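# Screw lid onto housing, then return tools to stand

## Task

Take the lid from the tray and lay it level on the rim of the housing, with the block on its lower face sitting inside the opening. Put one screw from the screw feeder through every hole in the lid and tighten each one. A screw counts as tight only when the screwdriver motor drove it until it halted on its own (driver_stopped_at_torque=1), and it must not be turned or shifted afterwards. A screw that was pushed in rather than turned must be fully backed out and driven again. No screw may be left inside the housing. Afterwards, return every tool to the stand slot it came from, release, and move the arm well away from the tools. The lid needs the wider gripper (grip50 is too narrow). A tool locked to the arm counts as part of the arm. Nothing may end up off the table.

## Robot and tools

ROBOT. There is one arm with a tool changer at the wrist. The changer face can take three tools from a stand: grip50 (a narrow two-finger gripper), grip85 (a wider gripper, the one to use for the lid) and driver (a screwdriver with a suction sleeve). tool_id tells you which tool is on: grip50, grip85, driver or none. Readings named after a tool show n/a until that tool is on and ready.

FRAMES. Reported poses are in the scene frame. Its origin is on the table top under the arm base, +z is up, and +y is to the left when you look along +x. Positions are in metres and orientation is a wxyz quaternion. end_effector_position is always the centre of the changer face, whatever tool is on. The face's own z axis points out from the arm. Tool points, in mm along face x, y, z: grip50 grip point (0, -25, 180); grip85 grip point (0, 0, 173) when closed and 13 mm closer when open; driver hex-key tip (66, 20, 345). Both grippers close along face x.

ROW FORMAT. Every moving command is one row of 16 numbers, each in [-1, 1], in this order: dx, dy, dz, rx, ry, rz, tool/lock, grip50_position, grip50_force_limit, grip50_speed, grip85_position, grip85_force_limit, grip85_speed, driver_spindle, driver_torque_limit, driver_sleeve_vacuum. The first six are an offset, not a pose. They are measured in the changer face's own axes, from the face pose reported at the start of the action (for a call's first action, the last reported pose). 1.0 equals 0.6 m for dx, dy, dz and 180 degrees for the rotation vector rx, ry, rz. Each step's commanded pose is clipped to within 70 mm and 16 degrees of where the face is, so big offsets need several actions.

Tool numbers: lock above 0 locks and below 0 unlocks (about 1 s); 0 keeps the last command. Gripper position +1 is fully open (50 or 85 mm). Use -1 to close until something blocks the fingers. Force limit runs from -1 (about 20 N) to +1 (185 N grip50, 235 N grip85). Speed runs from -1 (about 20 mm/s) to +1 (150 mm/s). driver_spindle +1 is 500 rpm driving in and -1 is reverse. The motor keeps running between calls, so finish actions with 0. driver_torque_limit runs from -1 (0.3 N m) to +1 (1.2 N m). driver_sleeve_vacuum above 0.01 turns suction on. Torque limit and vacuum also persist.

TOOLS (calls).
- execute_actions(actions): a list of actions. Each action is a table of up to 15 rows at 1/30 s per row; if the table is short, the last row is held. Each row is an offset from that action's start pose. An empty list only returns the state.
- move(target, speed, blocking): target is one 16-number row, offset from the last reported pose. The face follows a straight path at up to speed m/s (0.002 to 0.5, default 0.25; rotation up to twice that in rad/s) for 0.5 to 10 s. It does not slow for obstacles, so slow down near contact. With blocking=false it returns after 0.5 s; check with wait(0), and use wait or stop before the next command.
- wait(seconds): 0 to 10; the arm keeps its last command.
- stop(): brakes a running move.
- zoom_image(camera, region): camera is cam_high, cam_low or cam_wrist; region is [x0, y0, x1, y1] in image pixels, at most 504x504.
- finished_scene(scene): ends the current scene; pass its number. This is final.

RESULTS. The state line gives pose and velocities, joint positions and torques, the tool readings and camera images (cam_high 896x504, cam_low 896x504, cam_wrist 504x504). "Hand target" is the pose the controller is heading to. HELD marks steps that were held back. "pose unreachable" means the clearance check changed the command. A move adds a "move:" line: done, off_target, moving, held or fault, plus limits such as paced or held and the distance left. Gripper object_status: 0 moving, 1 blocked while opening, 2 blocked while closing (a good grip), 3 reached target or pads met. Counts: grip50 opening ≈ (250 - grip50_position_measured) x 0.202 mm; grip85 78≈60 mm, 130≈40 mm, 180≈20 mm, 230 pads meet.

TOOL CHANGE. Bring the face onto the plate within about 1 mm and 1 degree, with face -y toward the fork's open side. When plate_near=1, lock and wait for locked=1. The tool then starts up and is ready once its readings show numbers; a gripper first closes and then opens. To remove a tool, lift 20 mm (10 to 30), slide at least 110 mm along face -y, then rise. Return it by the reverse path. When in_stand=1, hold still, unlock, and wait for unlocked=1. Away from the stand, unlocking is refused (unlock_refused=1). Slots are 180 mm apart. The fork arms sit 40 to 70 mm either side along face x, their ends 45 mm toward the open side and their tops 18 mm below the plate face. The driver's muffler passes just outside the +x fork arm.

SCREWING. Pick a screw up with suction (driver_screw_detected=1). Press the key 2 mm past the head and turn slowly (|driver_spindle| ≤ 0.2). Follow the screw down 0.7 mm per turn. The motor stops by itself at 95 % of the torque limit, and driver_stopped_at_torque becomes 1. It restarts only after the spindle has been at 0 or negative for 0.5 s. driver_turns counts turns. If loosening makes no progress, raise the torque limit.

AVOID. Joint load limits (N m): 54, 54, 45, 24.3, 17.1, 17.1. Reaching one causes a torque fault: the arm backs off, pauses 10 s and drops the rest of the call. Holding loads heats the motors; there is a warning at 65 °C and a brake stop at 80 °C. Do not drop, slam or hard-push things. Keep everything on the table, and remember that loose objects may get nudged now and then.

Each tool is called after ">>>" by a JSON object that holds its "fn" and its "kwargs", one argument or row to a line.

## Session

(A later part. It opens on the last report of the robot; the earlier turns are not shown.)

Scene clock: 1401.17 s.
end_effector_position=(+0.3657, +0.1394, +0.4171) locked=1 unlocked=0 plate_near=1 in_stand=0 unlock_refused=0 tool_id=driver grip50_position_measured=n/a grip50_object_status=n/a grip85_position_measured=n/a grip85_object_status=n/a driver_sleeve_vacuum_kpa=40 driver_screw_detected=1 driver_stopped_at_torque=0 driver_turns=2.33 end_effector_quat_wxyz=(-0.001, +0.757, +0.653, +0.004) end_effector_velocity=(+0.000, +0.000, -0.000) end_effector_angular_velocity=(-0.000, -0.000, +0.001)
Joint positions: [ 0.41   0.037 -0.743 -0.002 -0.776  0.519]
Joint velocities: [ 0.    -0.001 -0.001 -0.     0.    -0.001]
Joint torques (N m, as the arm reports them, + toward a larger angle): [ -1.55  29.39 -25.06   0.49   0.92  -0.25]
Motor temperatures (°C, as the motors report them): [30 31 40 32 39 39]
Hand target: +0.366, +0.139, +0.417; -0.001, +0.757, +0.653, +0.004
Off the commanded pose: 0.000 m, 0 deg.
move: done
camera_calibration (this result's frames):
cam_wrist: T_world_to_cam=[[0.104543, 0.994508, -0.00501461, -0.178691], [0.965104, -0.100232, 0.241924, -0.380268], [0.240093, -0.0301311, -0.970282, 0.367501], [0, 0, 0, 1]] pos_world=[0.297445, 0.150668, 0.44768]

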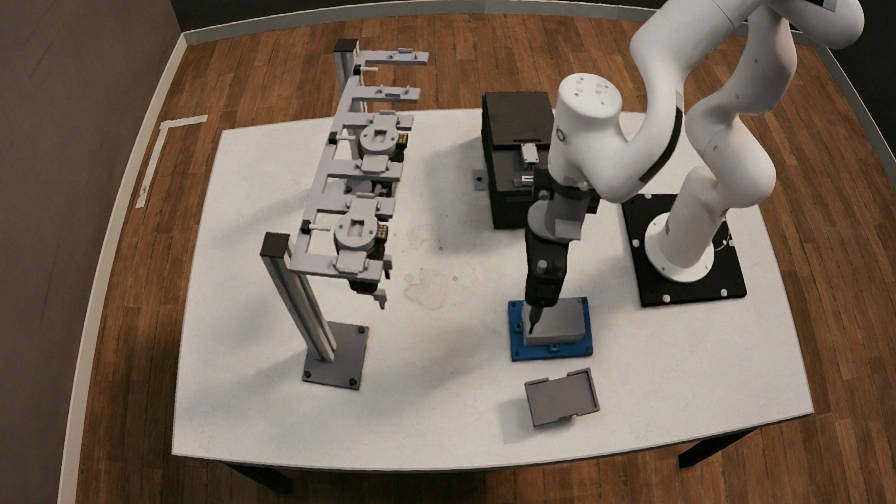

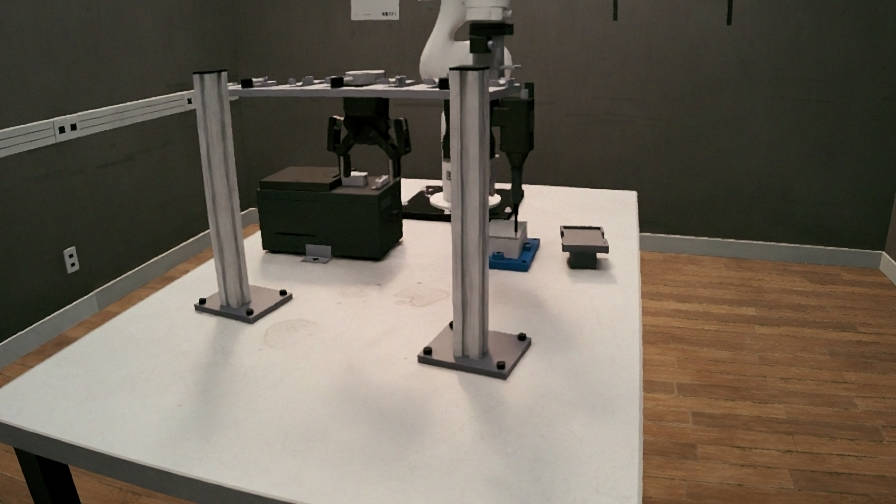

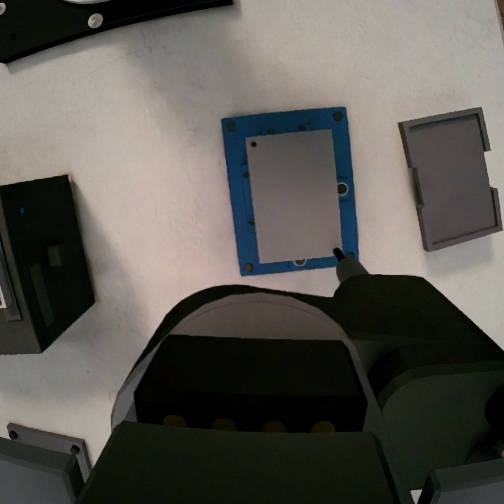

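>>> {"fn": "execute_actions", "kwargs": {
  "actions": [
    [[0,0,0.002,0,0,0,0,0,0,0,0,0,0,0,-0.3,1]],
    [[0,0,0.002,0,0,0,0,0,0,0,0,0,0,0,-0.3,1]]
  ]
}}

>>> {"fn": "zoom_image", "kwargs": {
  "camera": "cam_low",
  "region": [500,215,530,245]
}}

Scene clock: 1410.97 s.
end_effector_position=(+0.3657, +0.1394, +0.4148) locked=1 unlocked=0 plate_near=1 in_stand=0 unlock_refused=0 tool_id=driver grip50_position_measured=n/a grip50_object_status=n/a grip85_position_measured=n/a grip85_object_status=n/a driver_sleeve_vacuum_kpa=39 driver_screw_detected=1 driver_stopped_at_torque=0 driver_turns=2.33 end_effector_quat_wxyz=(-0.001, +0.757, +0.653, +0.004) end_effector_velocity=(+0.000, +0.000, +0.000) end_effector_angular_velocity=(+0.000, -0.002, +0.001)
Joint positions: [ 0.41   0.034 -0.74  -0.002 -0.77   0.519]
Joint velocities: [ 0.001  0.    -0.    -0.001  0.002 -0.   ]
Joint torques (N m, as the arm reports them, + toward a larger angle): [ -1.8   28.5  -24.46   0.78   1.08  -0.2 ]
Motor temperatures (°C, as the motors report them): [30 31 41 32 39 39]
Hand target: +0.366, +0.139, +0.415; -0.001, +0.757, +0.653, +0.004
Off the commanded pose: 0.000 m, 0 deg.
Step readings (end_effector_position; steps 1 to 15: 1st action; 16 to 30: 2nd action):
0: (+0.3657, +0.1394, +0.4171)
1: (+0.3657, +0.1394, +0.4171)
2: (+0.3657, +0.1394, +0.4170)
4: (+0.3657, +0.1394, +0.4164)
8: (+0.3657, +0.1394, +0.4159)
15: (+0.3657, +0.1394, +0.4159)
16: (+0.3657, +0.1394, +0.4159)
17: (+0.3657, +0.1394, +0.4158)
19: (+0.3657, +0.1394, +0.4152)
23: (+0.3657, +0.1394, +0.4148)
30: end_effector_position above
camera_calibration (this result's frames):
cam_wrist: T_world_to_cam=[[0.104543, 0.994508, -0.00501654, -0.178715], [0.965099, -0.100231, 0.241945, -0.379732], [0.240113, -0.030135, -0.970277, 0.365228], [0, 0, 0, 1]] pos_world=[0.297467, 0.150679, 0.44535]

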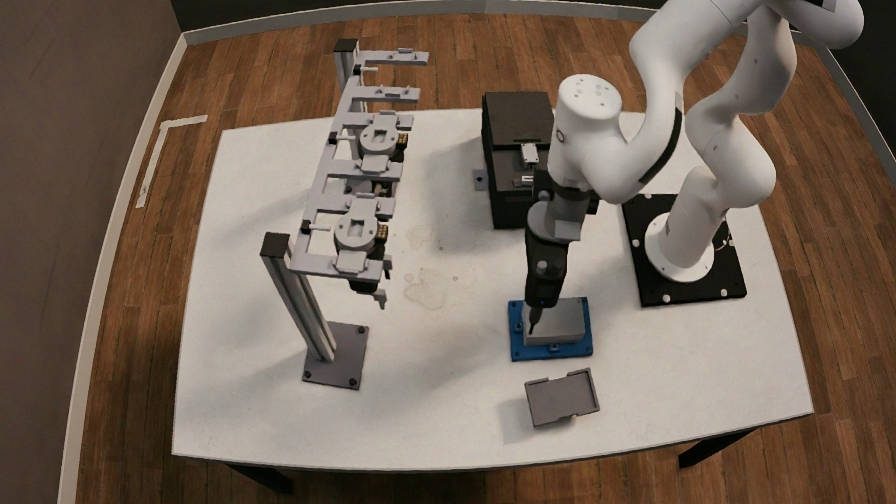

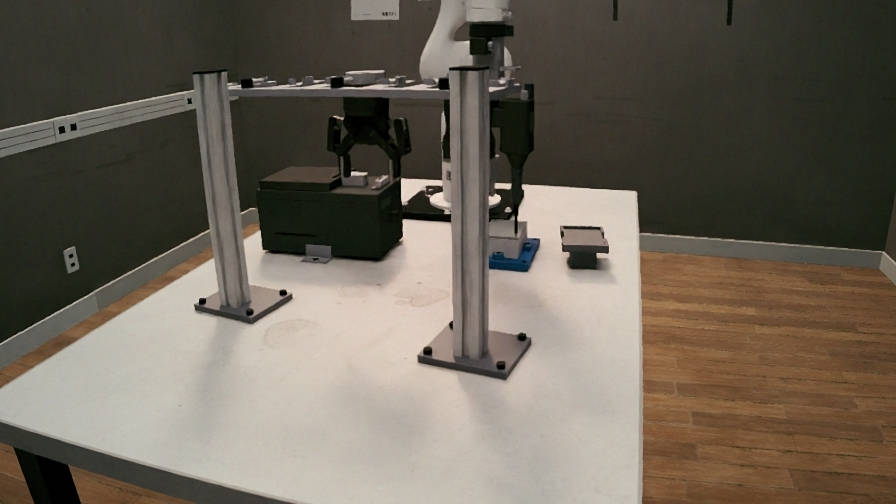

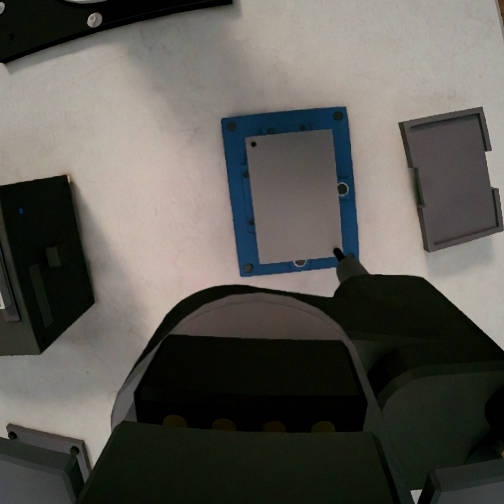

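Region (500, 215, 530, 245) of cam_low's 896x504 image, scaled by 16.800, with more detail than that image has.

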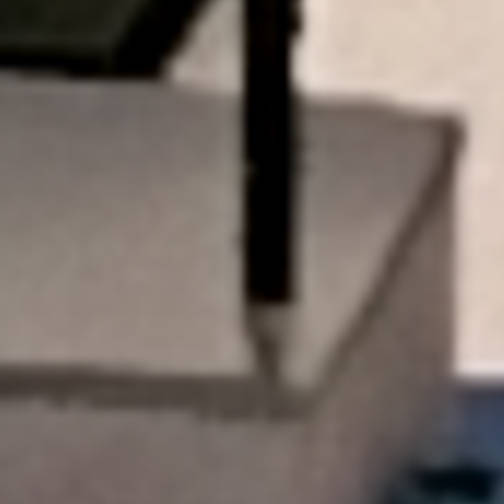

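>>> {"fn": "execute_actions", "kwargs": {
  "actions": [
    [[0,0,0.0013,0,0,0,0,0,0,0,0,0,0,0.15,-0.3,1]],
    [[0,0,0.0007,0,0,0,0,0,0,0,0,0,0,0.15,-0.3,1]],
    [[0,0,0.0007,0,0,0,0,0,0,0,0,0,0,0.15,-0.3,1]],
    [[0,0,0.0007,0,0,0,0,0,0,0,0,0,0,0.15,-0.3,1]],
    [[0,0,0,0,0,0,0,0,0,0,0,0,0,0,-0.3,1]]
  ]
}}

>>> {"fn": "zoom_image", "kwargs": {
  "camera": "cam_low",
  "region": [500,215,530,245]
}}

Scene clock: 1423.70 s.
end_effector_position=(+0.3657, +0.1394, +0.4128) locked=1 unlocked=0 plate_near=1 in_stand=0 unlock_refused=0 tool_id=driver grip50_position_measured=n/a grip50_object_status=n/a grip85_position_measured=n/a grip85_object_status=n/a driver_sleeve_vacuum_kpa=40 driver_screw_detected=1 driver_stopped_at_torque=0 driver_turns=4.80 end_effector_quat_wxyz=(-0.001, +0.757, +0.653, +0.004) end_effector_velocity=(-0.000, +0.001, +0.000) end_effector_angular_velocity=(+0.000, -0.000, +0.001)
Joint positions: [ 0.41   0.031 -0.738 -0.002 -0.765  0.519]
Joint velocities: [ 0.001 -0.    -0.     0.    -0.    -0.   ]
Joint torques (N m, as the arm reports them, + toward a larger angle): [ -1.93  27.32 -24.05   0.76   1.18  -0.3 ]
Motor temperatures (°C, as the motors report them): [30 31 41 32 39 39]
Hand target: +0.366, +0.139, +0.413; -0.001, +0.757, +0.653, +0.004
Off the commanded pose: 0.000 m, 0 deg.
Step readings (end_effector_position; steps 1 to 15: 1st action; 16 to 30: 2nd action; 31 to 45: 3rd action; 46 to 60: 4th action; 61 to 75: 5th action):
0: (+0.3657, +0.1394, +0.4147)
1: (+0.3657, +0.1394, +0.4147)
2: (+0.3657, +0.1394, +0.4146)
4: (+0.3657, +0.1394, +0.4143)
8: (+0.3657, +0.1394, +0.4141)
15: (+0.3658, +0.1394, +0.4140)
16: (+0.3658, +0.1394, +0.4140)
17: (+0.3658, +0.1394, +0.4140)
19: (+0.3657, +0.1394, +0.4138)
23: (+0.3657, +0.1394, +0.4136)
30: (+0.3657, +0.1394, +0.4136)
31: (+0.3657, +0.1394, +0.4136)
32: (+0.3657, +0.1394, +0.4136)
34: (+0.3657, +0.1394, +0.4133)
38: (+0.3657, +0.1394, +0.4132)
45: (+0.3657, +0.1394, +0.4132)
46: (+0.3657, +0.1394, +0.4132)
47: (+0.3657, +0.1394, +0.4131)
49: (+0.3657, +0.1394, +0.4129)
53: (+0.3657, +0.1394, +0.4128)
60: (+0.3657, +0.1394, +0.4128)
61: (+0.3657, +0.1394, +0.4128)
62: (+0.3657, +0.1394, +0.4128)
64: (+0.3657, +0.1394, +0.4128)
68: (+0.3657, +0.1394, +0.4128)
75: end_effector_position above
camera_calibration (this result's frames):
cam_wrist: T_world_to_cam=[[0.104562, 0.994506, -0.00503712, -0.178726], [0.965094, -0.100245, 0.241959, -0.379256], [0.240125, -0.0301612, -0.970273, 0.363251], [0, 0, 0, 1]] pos_world=[0.29748, 0.150682, 0.443317]

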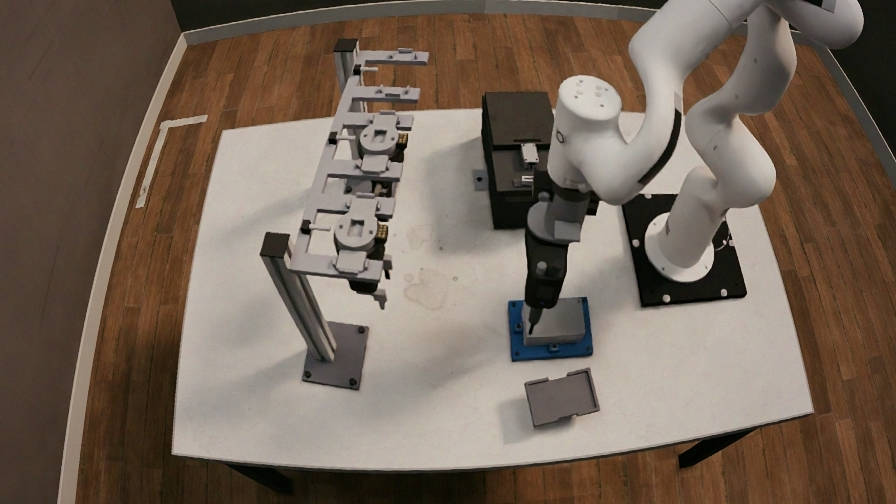

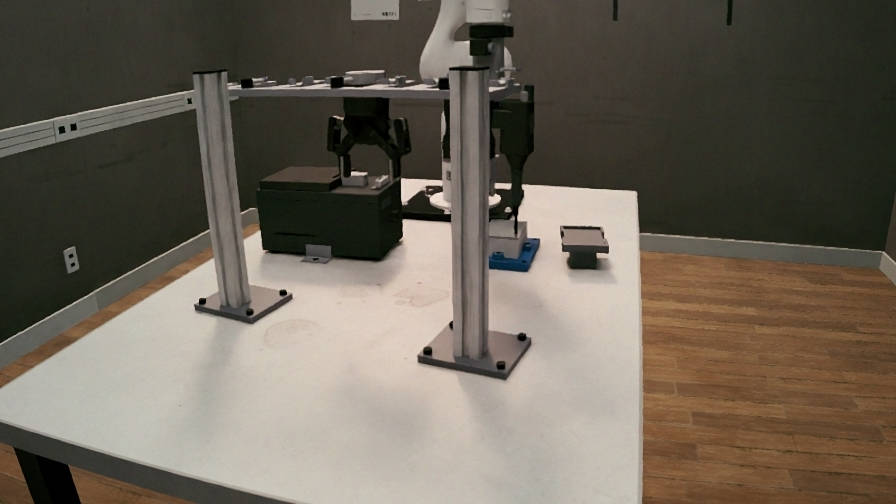

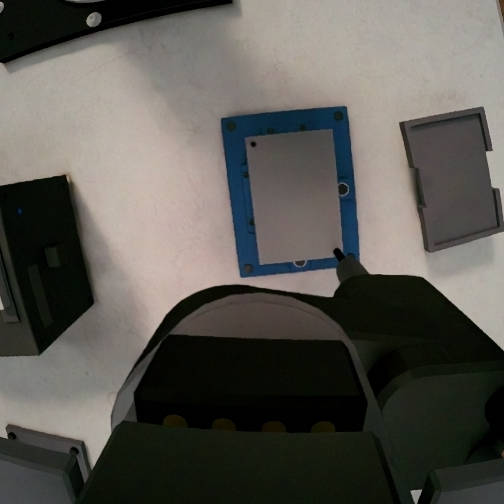

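Region (500, 215, 530, 245) of cam_low's 896x504 image, scaled by 16.800, with more detail than that image has.

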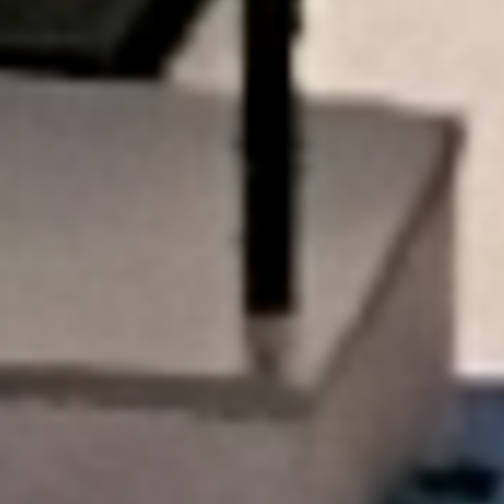

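>>> {"fn": "execute_actions", "kwargs": {
  "actions": [
    [[0,0,0.0008,0,0,0,0,0,0,0,0,0,0,0.15,-0.3,1]],
    [[0,0,0.0008,0,0,0,0,0,0,0,0,0,0,0.15,-0.3,1]],
    [[0,0,0.0008,0,0,0,0,0,0,0,0,0,0,0.15,-0.3,1]],
    [[0,0,0.0008,0,0,0,0,0,0,0,0,0,0,0.15,-0.3,1]],
    [[0,0,0.0008,0,0,0,0,0,0,0,0,0,0,0.15,-0.3,1]],
    [[0,0,0.0008,0,0,0,0,0,0,0,0,0,0,0.15,-0.3,1]],
    [[0,0,0.0008,0,0,0,0,0,0,0,0,0,0,0.15,-0.3,1]],
    [[0,0,0,0,0,0,0,0,0,0,0,0,0,0,-0.3,1]]
  ]
}}

>>> {"fn": "zoom_image", "kwargs": {
  "camera": "cam_low",
  "region": [500,215,530,245]
}}

Scene clock: 1449.03 s.
end_effector_position=(+0.3658, +0.1394, +0.4094) locked=1 unlocked=0 plate_near=1 in_stand=0 unlock_refused=0 tool_id=driver grip50_position_measured=n/a grip50_object_status=n/a grip85_position_measured=n/a grip85_object_status=n/a driver_sleeve_vacuum_kpa=40 driver_screw_detected=1 driver_stopped_at_torque=1 driver_turns=9.12 end_effector_quat_wxyz=(-0.001, +0.757, +0.653, +0.004) end_effector_velocity=(-0.000, +0.000, +0.000) end_effector_angular_velocity=(-0.000, -0.000, +0.001)
Joint positions: [ 0.41   0.027 -0.734 -0.002 -0.756  0.519]
Joint velocities: [ 0.  0. -0. -0. -0. -0.]
Joint torques (N m, as the arm reports them, + toward a larger angle): [ -1.66  28.57 -23.97   0.82   1.09  -0.35]
Motor temperatures (°C, as the motors report them): [30 31 41 32 39 39]
Hand target: +0.366, +0.139, +0.409; -0.001, +0.757, +0.653, +0.004
Off the commanded pose: 0.000 m, 0 deg.
Step readings (end_effector_position; steps 1 to 15: 1st action; 16 to 30: 2nd action; 31 to 45: 3rd action; 46 to 60: 4th action; 61 to 75: 5th action; 76 to 90: 6th action; 91 to 105: 7th action; 106 to 120: 8th action):
0: (+0.3657, +0.1394, +0.4128)
1: (+0.3657, +0.1394, +0.4128)
2: (+0.3658, +0.1394, +0.4127)
4: (+0.3657, +0.1394, +0.4125)
8: (+0.3657, +0.1394, +0.4123)
15: (+0.3657, +0.1394, +0.4123)
16: (+0.3657, +0.1394, +0.4123)
17: (+0.3658, +0.1394, +0.4122)
19: (+0.3657, +0.1394, +0.4120)
23: (+0.3657, +0.1394, +0.4118)
30: (+0.3657, +0.1394, +0.4118)
31: (+0.3657, +0.1394, +0.4118)
32: (+0.3658, +0.1394, +0.4117)
34: (+0.3657, +0.1394, +0.4115)
38: (+0.3657, +0.1394, +0.4113)
45: (+0.3657, +0.1394, +0.4113)
46: (+0.3657, +0.1394, +0.4113)
47: (+0.3658, +0.1394, +0.4113)
49: (+0.3657, +0.1394, +0.4110)
53: (+0.3658, +0.1394, +0.4109)
60: (+0.3657, +0.1394, +0.4108)
61: (+0.3657, +0.1394, +0.4108)
62: (+0.3658, +0.1394, +0.4108)
64: (+0.3657, +0.1394, +0.4105)
68: (+0.3658, +0.1394, +0.4104)
75: (+0.3658, +0.1394, +0.4104)
76: (+0.3658, +0.1394, +0.4104)
77: (+0.3658, +0.1394, +0.4103)
79: (+0.3658, +0.1394, +0.4101)
83: (+0.3658, +0.1394, +0.4099)
90: (+0.3658, +0.1394, +0.4099)
91: (+0.3658, +0.1394, +0.4099)
92: (+0.3658, +0.1394, +0.4098)
94: (+0.3658, +0.1394, +0.4096)
98: (+0.3658, +0.1394, +0.4094)
105: (+0.3658, +0.1394, +0.4094)
106: (+0.3658, +0.1394, +0.4094)
107: (+0.3658, +0.1394, +0.4094)
109: (+0.3658, +0.1394, +0.4094)
113: (+0.3658, +0.1394, +0.4094)
120: end_effector_position above
camera_calibration (this result's frames):
cam_wrist: T_world_to_cam=[[0.103871, 0.994578, -0.00512729, -0.178479], [0.96515, -0.0995496, 0.242025, -0.378602], [0.240202, -0.0300879, -0.970257, 0.359943], [0, 0, 0, 1]] pos_world=[0.297488, 0.150652, 0.439953]

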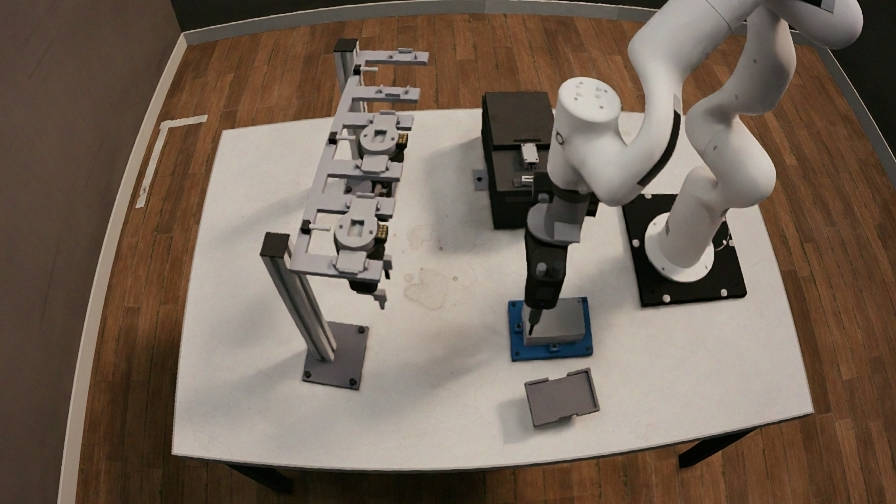

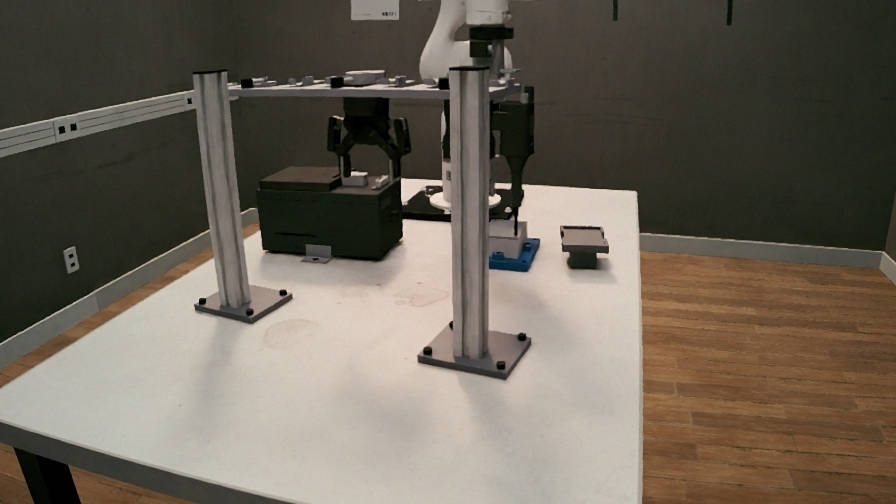

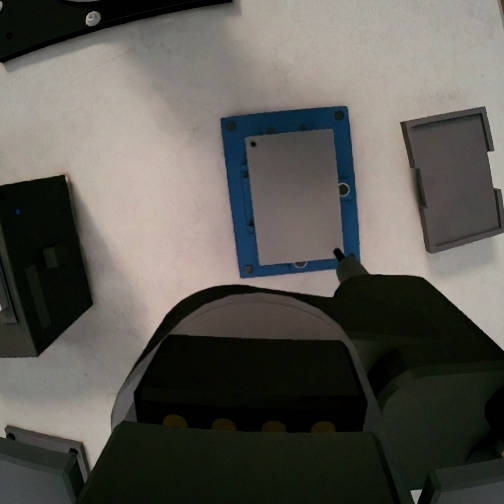

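Region (500, 215, 530, 245) of cam_low's 896x504 image, scaled by 16.800, with more detail than that image has.

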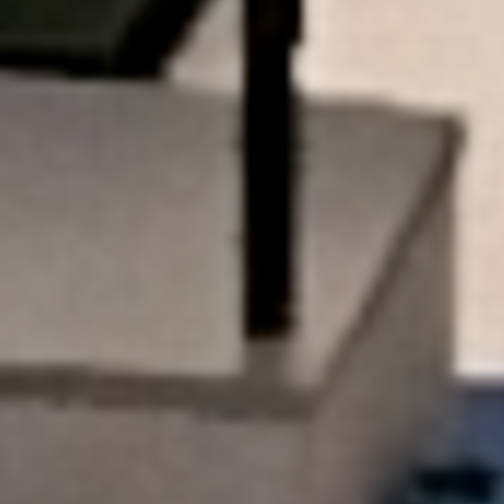

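>>> {"fn": "execute_actions", "kwargs": {
  "actions": [
    [[0,0,0,0,0,0,0,0,0,0,0,0,0,0,-0.3,0]],
    [[0,0,-0.03,0,0,0,0,0,0,0,0,0,0,0,-0.3,0]]
  ]
}}

>>> {"fn": "zoom_image", "kwargs": {
  "camera": "cam_low",
  "region": [500,215,530,245]
}}

>>> {"fn": "zoom_image", "kwargs": {
  "camera": "cam_wrist",
  "region": [315,230,355,270]
}}

Scene clock: 1458.37 s.
end_effector_position=(+0.3656, +0.1393, +0.4272) locked=1 unlocked=0 plate_near=1 in_stand=0 unlock_refused=0 tool_id=driver grip50_position_measured=n/a grip50_object_status=n/a grip85_position_measured=n/a grip85_object_status=n/a driver_sleeve_vacuum_kpa=0 driver_screw_detected=0 driver_stopped_at_torque=1 driver_turns=9.12 end_effector_quat_wxyz=(-0.001, +0.757, +0.653, +0.004) end_effector_velocity=(+0.001, +0.000, +0.002) end_effector_angular_velocity=(+0.002, -0.004, -0.000)
Joint positions: [ 0.41   0.05  -0.756 -0.002 -0.801  0.518]
Joint velocities: [-0.     0.001 -0.003  0.     0.001 -0.   ]
Joint torques (N m, as the arm reports them, + toward a larger angle): [ -2.29  29.09 -25.06   0.7    0.84  -0.3 ]
Motor temperatures (°C, as the motors report them): [30 31 41 32 39 39]
Hand target: +0.366, +0.139, +0.427; -0.001, +0.757, +0.653, +0.004
Off the commanded pose: 0.000 m, 0 deg.
Step readings (end_effector_position; steps 1 to 15: 1st action; 16 to 30: 2nd action):
0: (+0.3658, +0.1394, +0.4094)
1: (+0.3658, +0.1394, +0.4094)
2: (+0.3658, +0.1394, +0.4094)
4: (+0.3658, +0.1394, +0.4094)
8: (+0.3658, +0.1394, +0.4094)
15: (+0.3658, +0.1394, +0.4094)
16: (+0.3658, +0.1394, +0.4094)
17: (+0.3657, +0.1394, +0.4105)
19: (+0.3655, +0.1393, +0.4190)
23: (+0.3660, +0.1395, +0.4271)
30: end_effector_position above
camera_calibration (this result's frames):
cam_wrist: T_world_to_cam=[[0.103784, 0.994586, -0.00532081, -0.178145], [0.965286, -0.0994342, 0.241528, -0.382583], [0.239691, -0.0302028, -0.970379, 0.3775], [0, 0, 0, 1]] pos_world=[0.297307, 0.15054, 0.457775]

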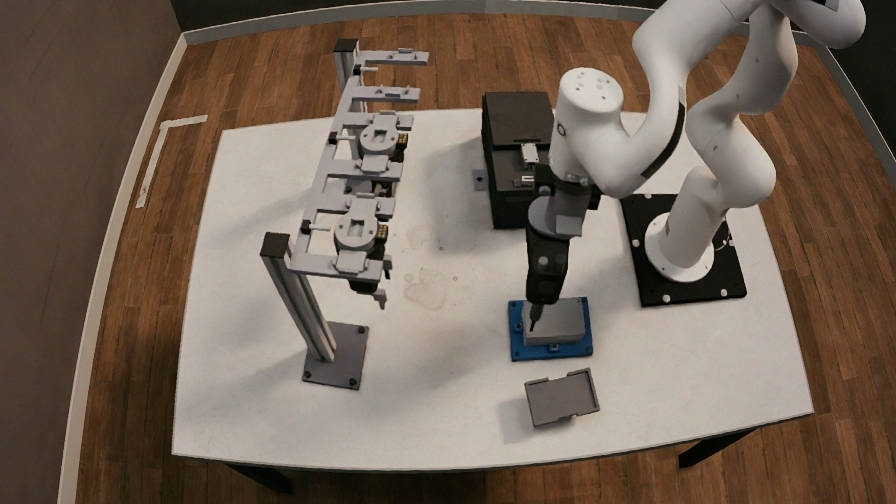

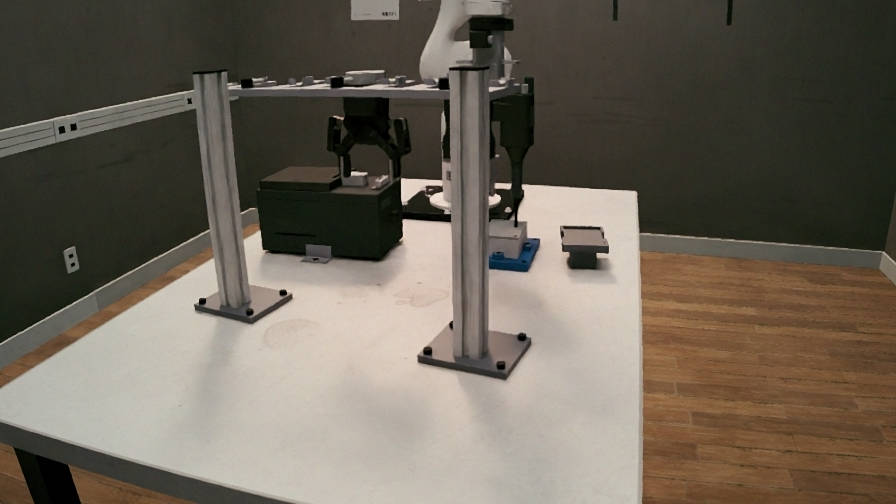

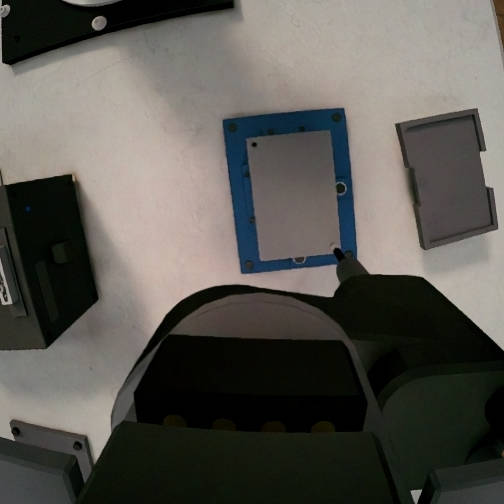

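Region (500, 215, 530, 245) of cam_low's 896x504 image, scaled by 16.800, with more detail than that image has.

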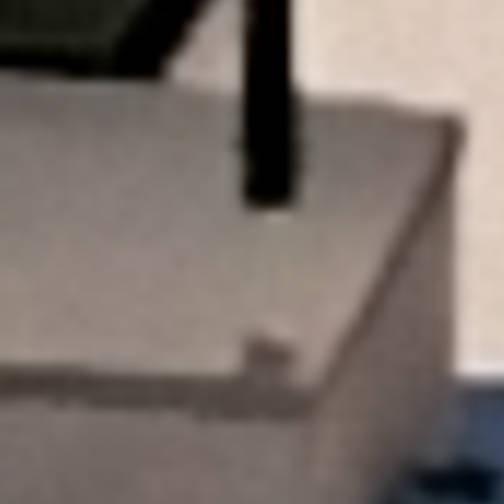

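Region (315, 230, 355, 270) of cam_wrist's 504x504 image, scaled by 12.600, with more detail than that image has.

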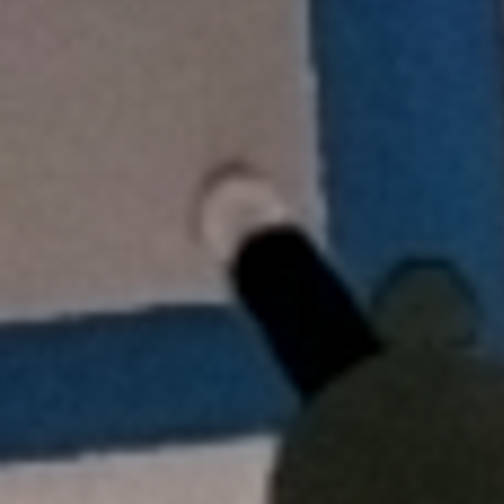

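>>> {"fn": "move", "kwargs": {
  "target": [-0.499,0.0205,-0.196,0,0,0,0,0,0,0,0,0,0,0,-0.3,0],
  "speed": 0.25
}}

>>> {"fn": "move", "kwargs": {
  "target": [0,0,0.026,0,0,0,0,0,0,0,0,0,0,0,-0.3,0],
  "speed": 0.04
}}

>>> {"fn": "zoom_image", "kwargs": {
  "camera": "cam_wrist",
  "region": [305,215,365,275]
}}

>>> {"fn": "zoom_image", "kwargs": {
  "camera": "cam_high",
  "region": [505,145,565,195]
}}

Scene clock: 1486.87 s.
end_effector_position=(+0.3331, -0.1589, +0.5431) locked=1 unlocked=0 plate_near=1 in_stand=0 unlock_refused=0 tool_id=driver grip50_position_measured=n/a grip50_object_status=n/a grip85_position_measured=n/a grip85_object_status=n/a driver_sleeve_vacuum_kpa=0 driver_screw_detected=0 driver_stopped_at_torque=1 driver_turns=9.12 end_effector_quat_wxyz=(-0.000, +0.757, +0.654, +0.004) end_effector_velocity=(+0.001, -0.002, +0.002) end_effector_angular_velocity=(-0.001, -0.004, +0.001)
Joint positions: [-0.398  0.207 -0.889  0.002 -1.091 -0.292]
Joint velocities: [-0.004 -0.001 -0.005  0.001  0.001 -0.005]
Joint torques (N m, as the arm reports them, + toward a larger angle): [ -1.24  22.21 -26.6    0.92   0.03  -0.33]
Motor temperatures (°C, as the motors report them): [30 31 41 32 39 39]
Hand target: +0.333, -0.159, +0.543; -0.000, +0.757, +0.653, +0.004
Off the commanded pose: 0.001 m, 0 deg.
move: done
camera_calibration (this result's frames):
cam_wrist: T_world_to_cam=[[0.1031, 0.994654, -0.00583538, 0.122947], [0.965228, -0.0986299, 0.242089, -0.409054], [0.240219, -0.0305919, -0.970236, 0.488426], [0, 0, 0, 1]] pos_world=[0.264825, -0.147693, 0.573634]

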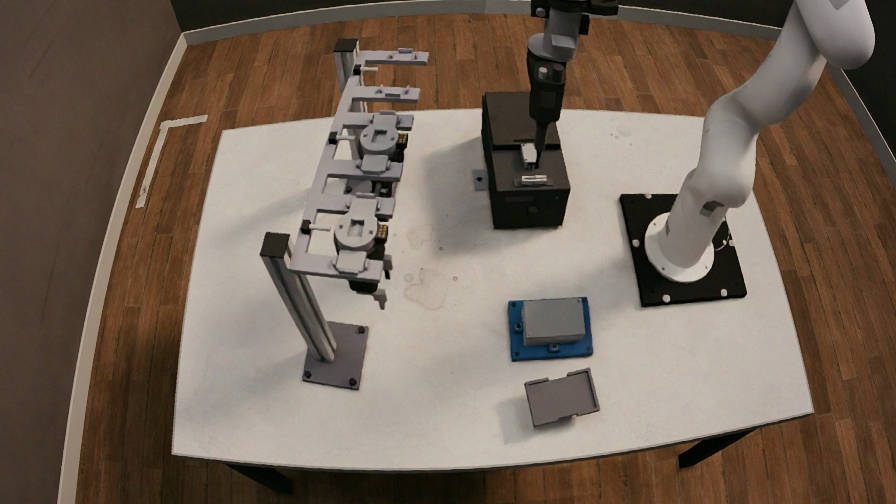

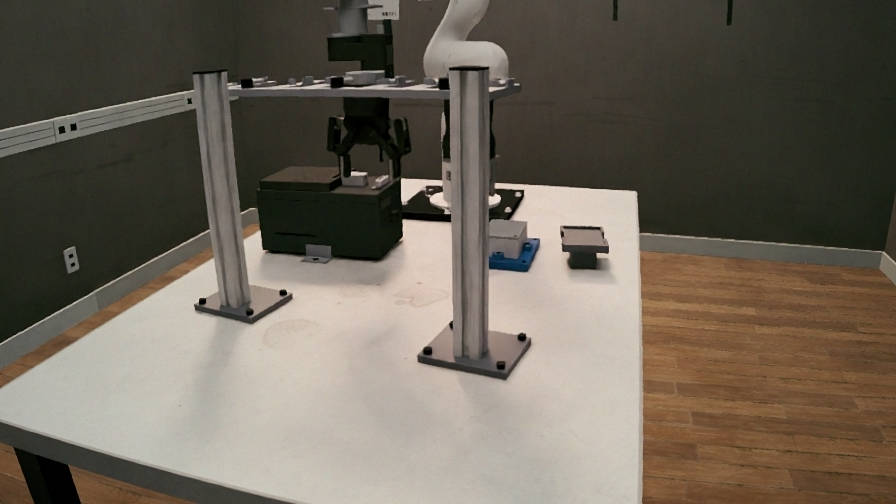

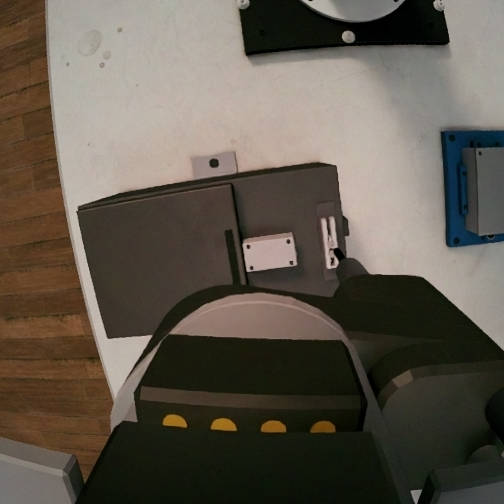

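Scene clock: 1487.63 s.
end_effector_position=(+0.3332, -0.1588, +0.5276) locked=1 unlocked=0 plate_near=1 in_stand=0 unlock_refused=0 tool_id=driver grip50_position_measured=n/a grip50_object_status=n/a grip85_position_measured=n/a grip85_object_status=n/a driver_sleeve_vacuum_kpa=0 driver_screw_detected=0 driver_stopped_at_torque=1 driver_turns=9.12 end_effector_quat_wxyz=(-0.000, +0.757, +0.654, +0.004) end_effector_velocity=(+0.000, -0.000, -0.000) end_effector_angular_velocity=(-0.001, -0.001, +0.001)
Joint positions: [-0.398  0.2   -0.86   0.002 -1.055 -0.292]
Joint velocities: [ 0.    -0.     0.    -0.     0.002 -0.001]
Joint torques (N m, as the arm reports them, + toward a larger angle): [ -1.42  22.2  -26.77   1.05   0.15  -0.27]
Motor temperatures (°C, as the motors report them): [30 31 41 32 39 39]
Hand target: +0.333, -0.159, +0.527; -0.000, +0.757, +0.654, +0.004
Off the commanded pose: 0.000 m, 0 deg.
move: done
camera_calibration (this result's frames):
cam_wrist: T_world_to_cam=[[0.103155, 0.994648, -0.00590122, 0.122804], [0.965197, -0.0986632, 0.2422, -0.405428], [0.240321, -0.0306798, -0.970208, 0.473319], [0, 0, 0, 1]] pos_world=[0.264902, -0.147626, 0.558137]

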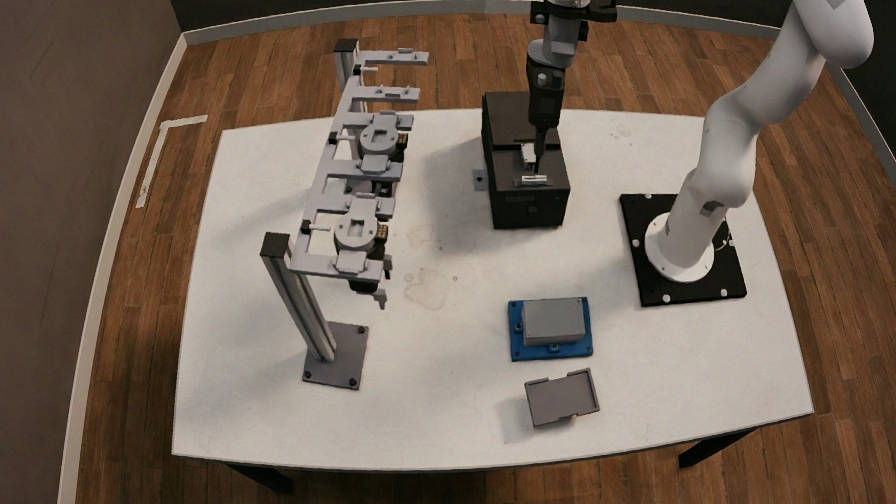

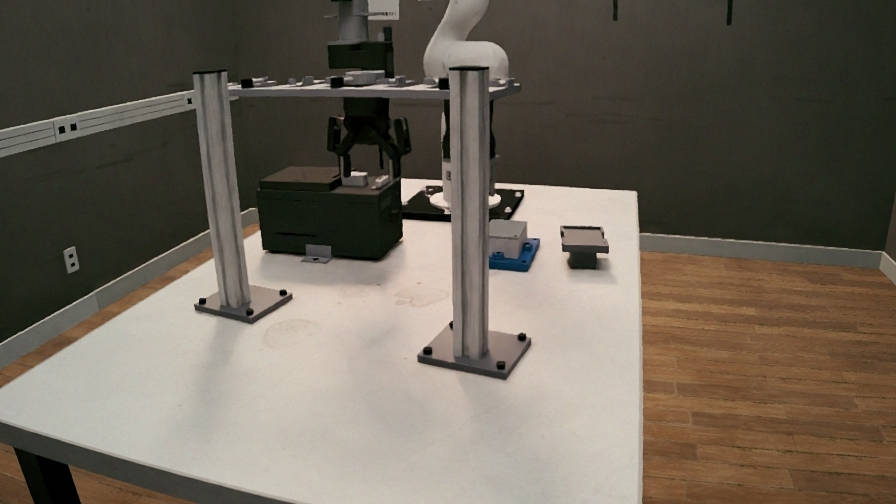

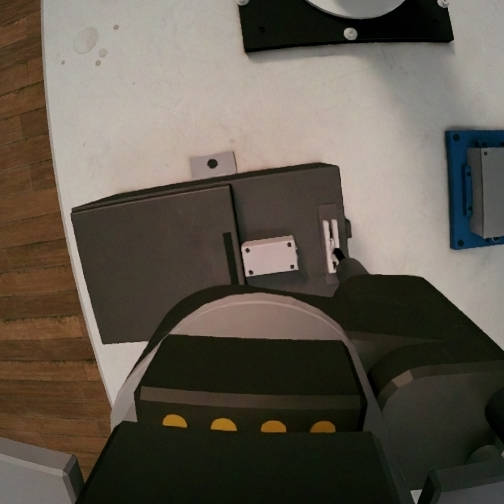

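Region (305, 215, 365, 275) of cam_wrist's 504x504 image, scaled by 8.400, with more detail than that image has.

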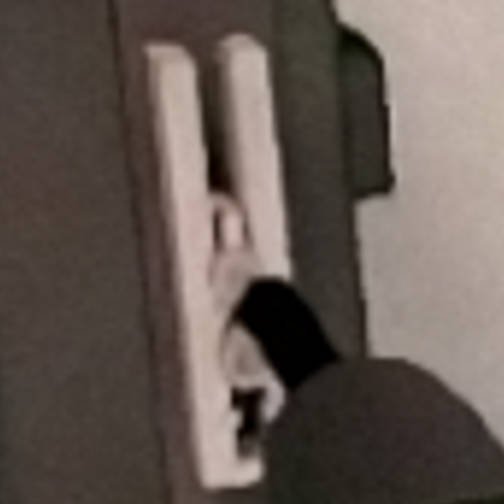

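Region (505, 145, 565, 195) of cam_high's 896x504 image, scaled by 8.400, with more detail than that image has.

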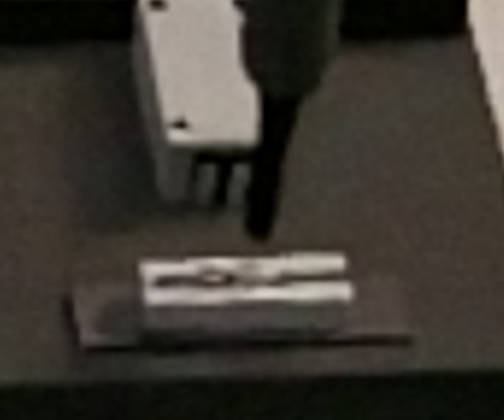

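>>> {"fn": "execute_actions", "kwargs": {
  "actions": [
    [[-0.0005,0.0023,-0.003,0,0,0,0,0,0,0,0,0,0,0,-0.3,0]]
  ]
}}

>>> {"fn": "zoom_image", "kwargs": {
  "camera": "cam_wrist",
  "region": [315,230,355,270]
}}

>>> {"fn": "zoom_image", "kwargs": {
  "camera": "cam_high",
  "region": [505,145,565,195]
}}

>>> {"fn": "zoom_image", "kwargs": {
  "camera": "cam_low",
  "region": [350,145,410,195]
}}

Scene clock: 1504.73 s.
end_effector_position=(+0.3345, -0.1593, +0.5294) locked=1 unlocked=0 plate_near=1 in_stand=0 unlock_refused=0 tool_id=driver grip50_position_measured=n/a grip50_object_status=n/a grip85_position_measured=n/a grip85_object_status=n/a driver_sleeve_vacuum_kpa=0 driver_screw_detected=0 driver_stopped_at_torque=1 driver_turns=9.12 end_effector_quat_wxyz=(-0.000, +0.757, +0.654, +0.004) end_effector_velocity=(+0.001, -0.000, +0.000) end_effector_angular_velocity=(-0.001, -0.002, +0.001)
Joint positions: [-0.397  0.197 -0.866  0.002 -1.059 -0.292]
Joint velocities: [ 0.    -0.    -0.    -0.     0.002 -0.   ]
Joint torques (N m, as the arm reports them, + toward a larger angle): [ -2.22  21.71 -26.25   1.22   0.09  -0.35]
Motor temperatures (°C, as the motors report them): [30 31 41 32 39 39]
Hand target: +0.334, -0.159, +0.529; -0.000, +0.757, +0.654, +0.004
Off the commanded pose: 0.000 m, 0 deg.
Step readings (end_effector_position):
0: (+0.3332, -0.1588, +0.5275)
1: (+0.3332, -0.1588, +0.5275)
2: (+0.3333, -0.1589, +0.5277)
4: (+0.3340, -0.1591, +0.5287)
8: (+0.3345, -0.1593, +0.5294)
15: end_effector_position above
camera_calibration (this result's frames):
cam_wrist: T_world_to_cam=[[0.103146, 0.994649, -0.00588292, 0.123173], [0.965208, -0.0986612, 0.242154, -0.407146], [0.240278, -0.0306556, -0.97022, 0.474749], [0, 0, 0, 1]] pos_world=[0.266205, -0.14813, 0.559928]

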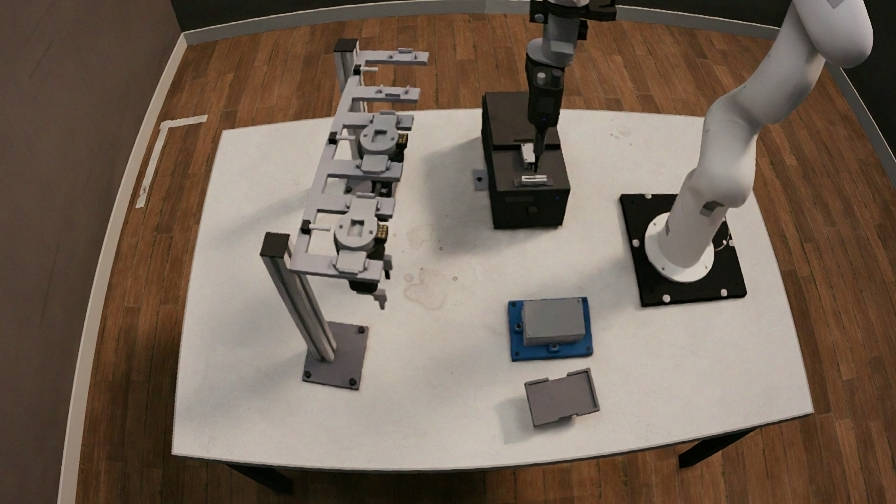

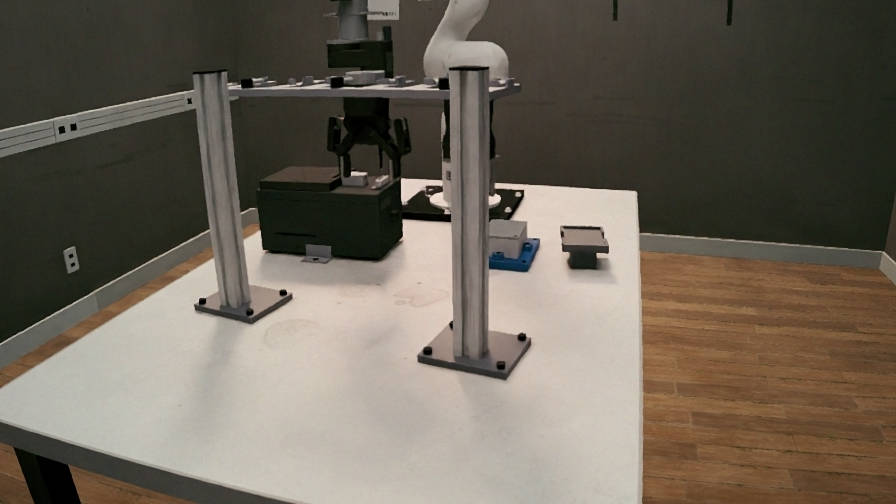

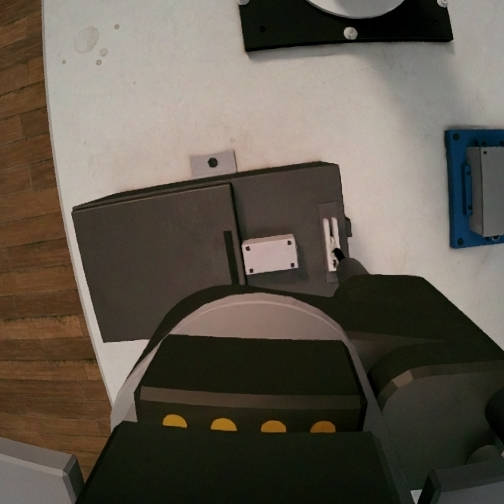

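Region (315, 230, 355, 270) of cam_wrist's 504x504 image, scaled by 12.600, with more detail than that image has.

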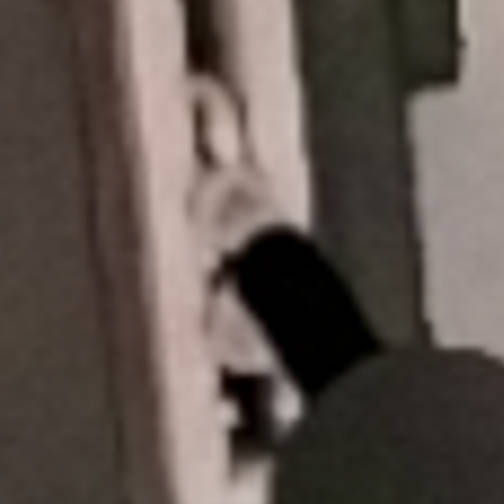

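Region (505, 145, 565, 195) of cam_high's 896x504 image, scaled by 8.400, with more detail than that image has.

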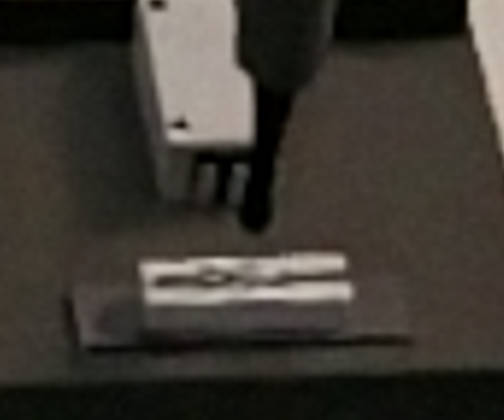

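Region (350, 145, 410, 195) of cam_low's 896x504 image, scaled by 8.400, with more detail than that image has.

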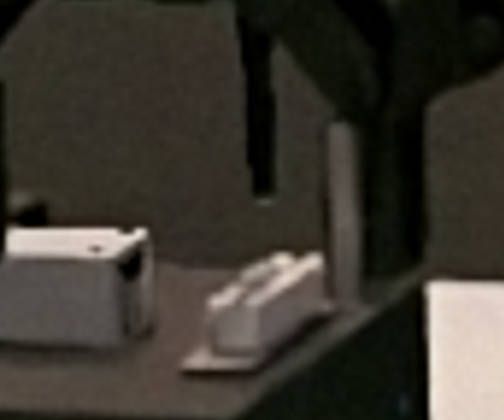

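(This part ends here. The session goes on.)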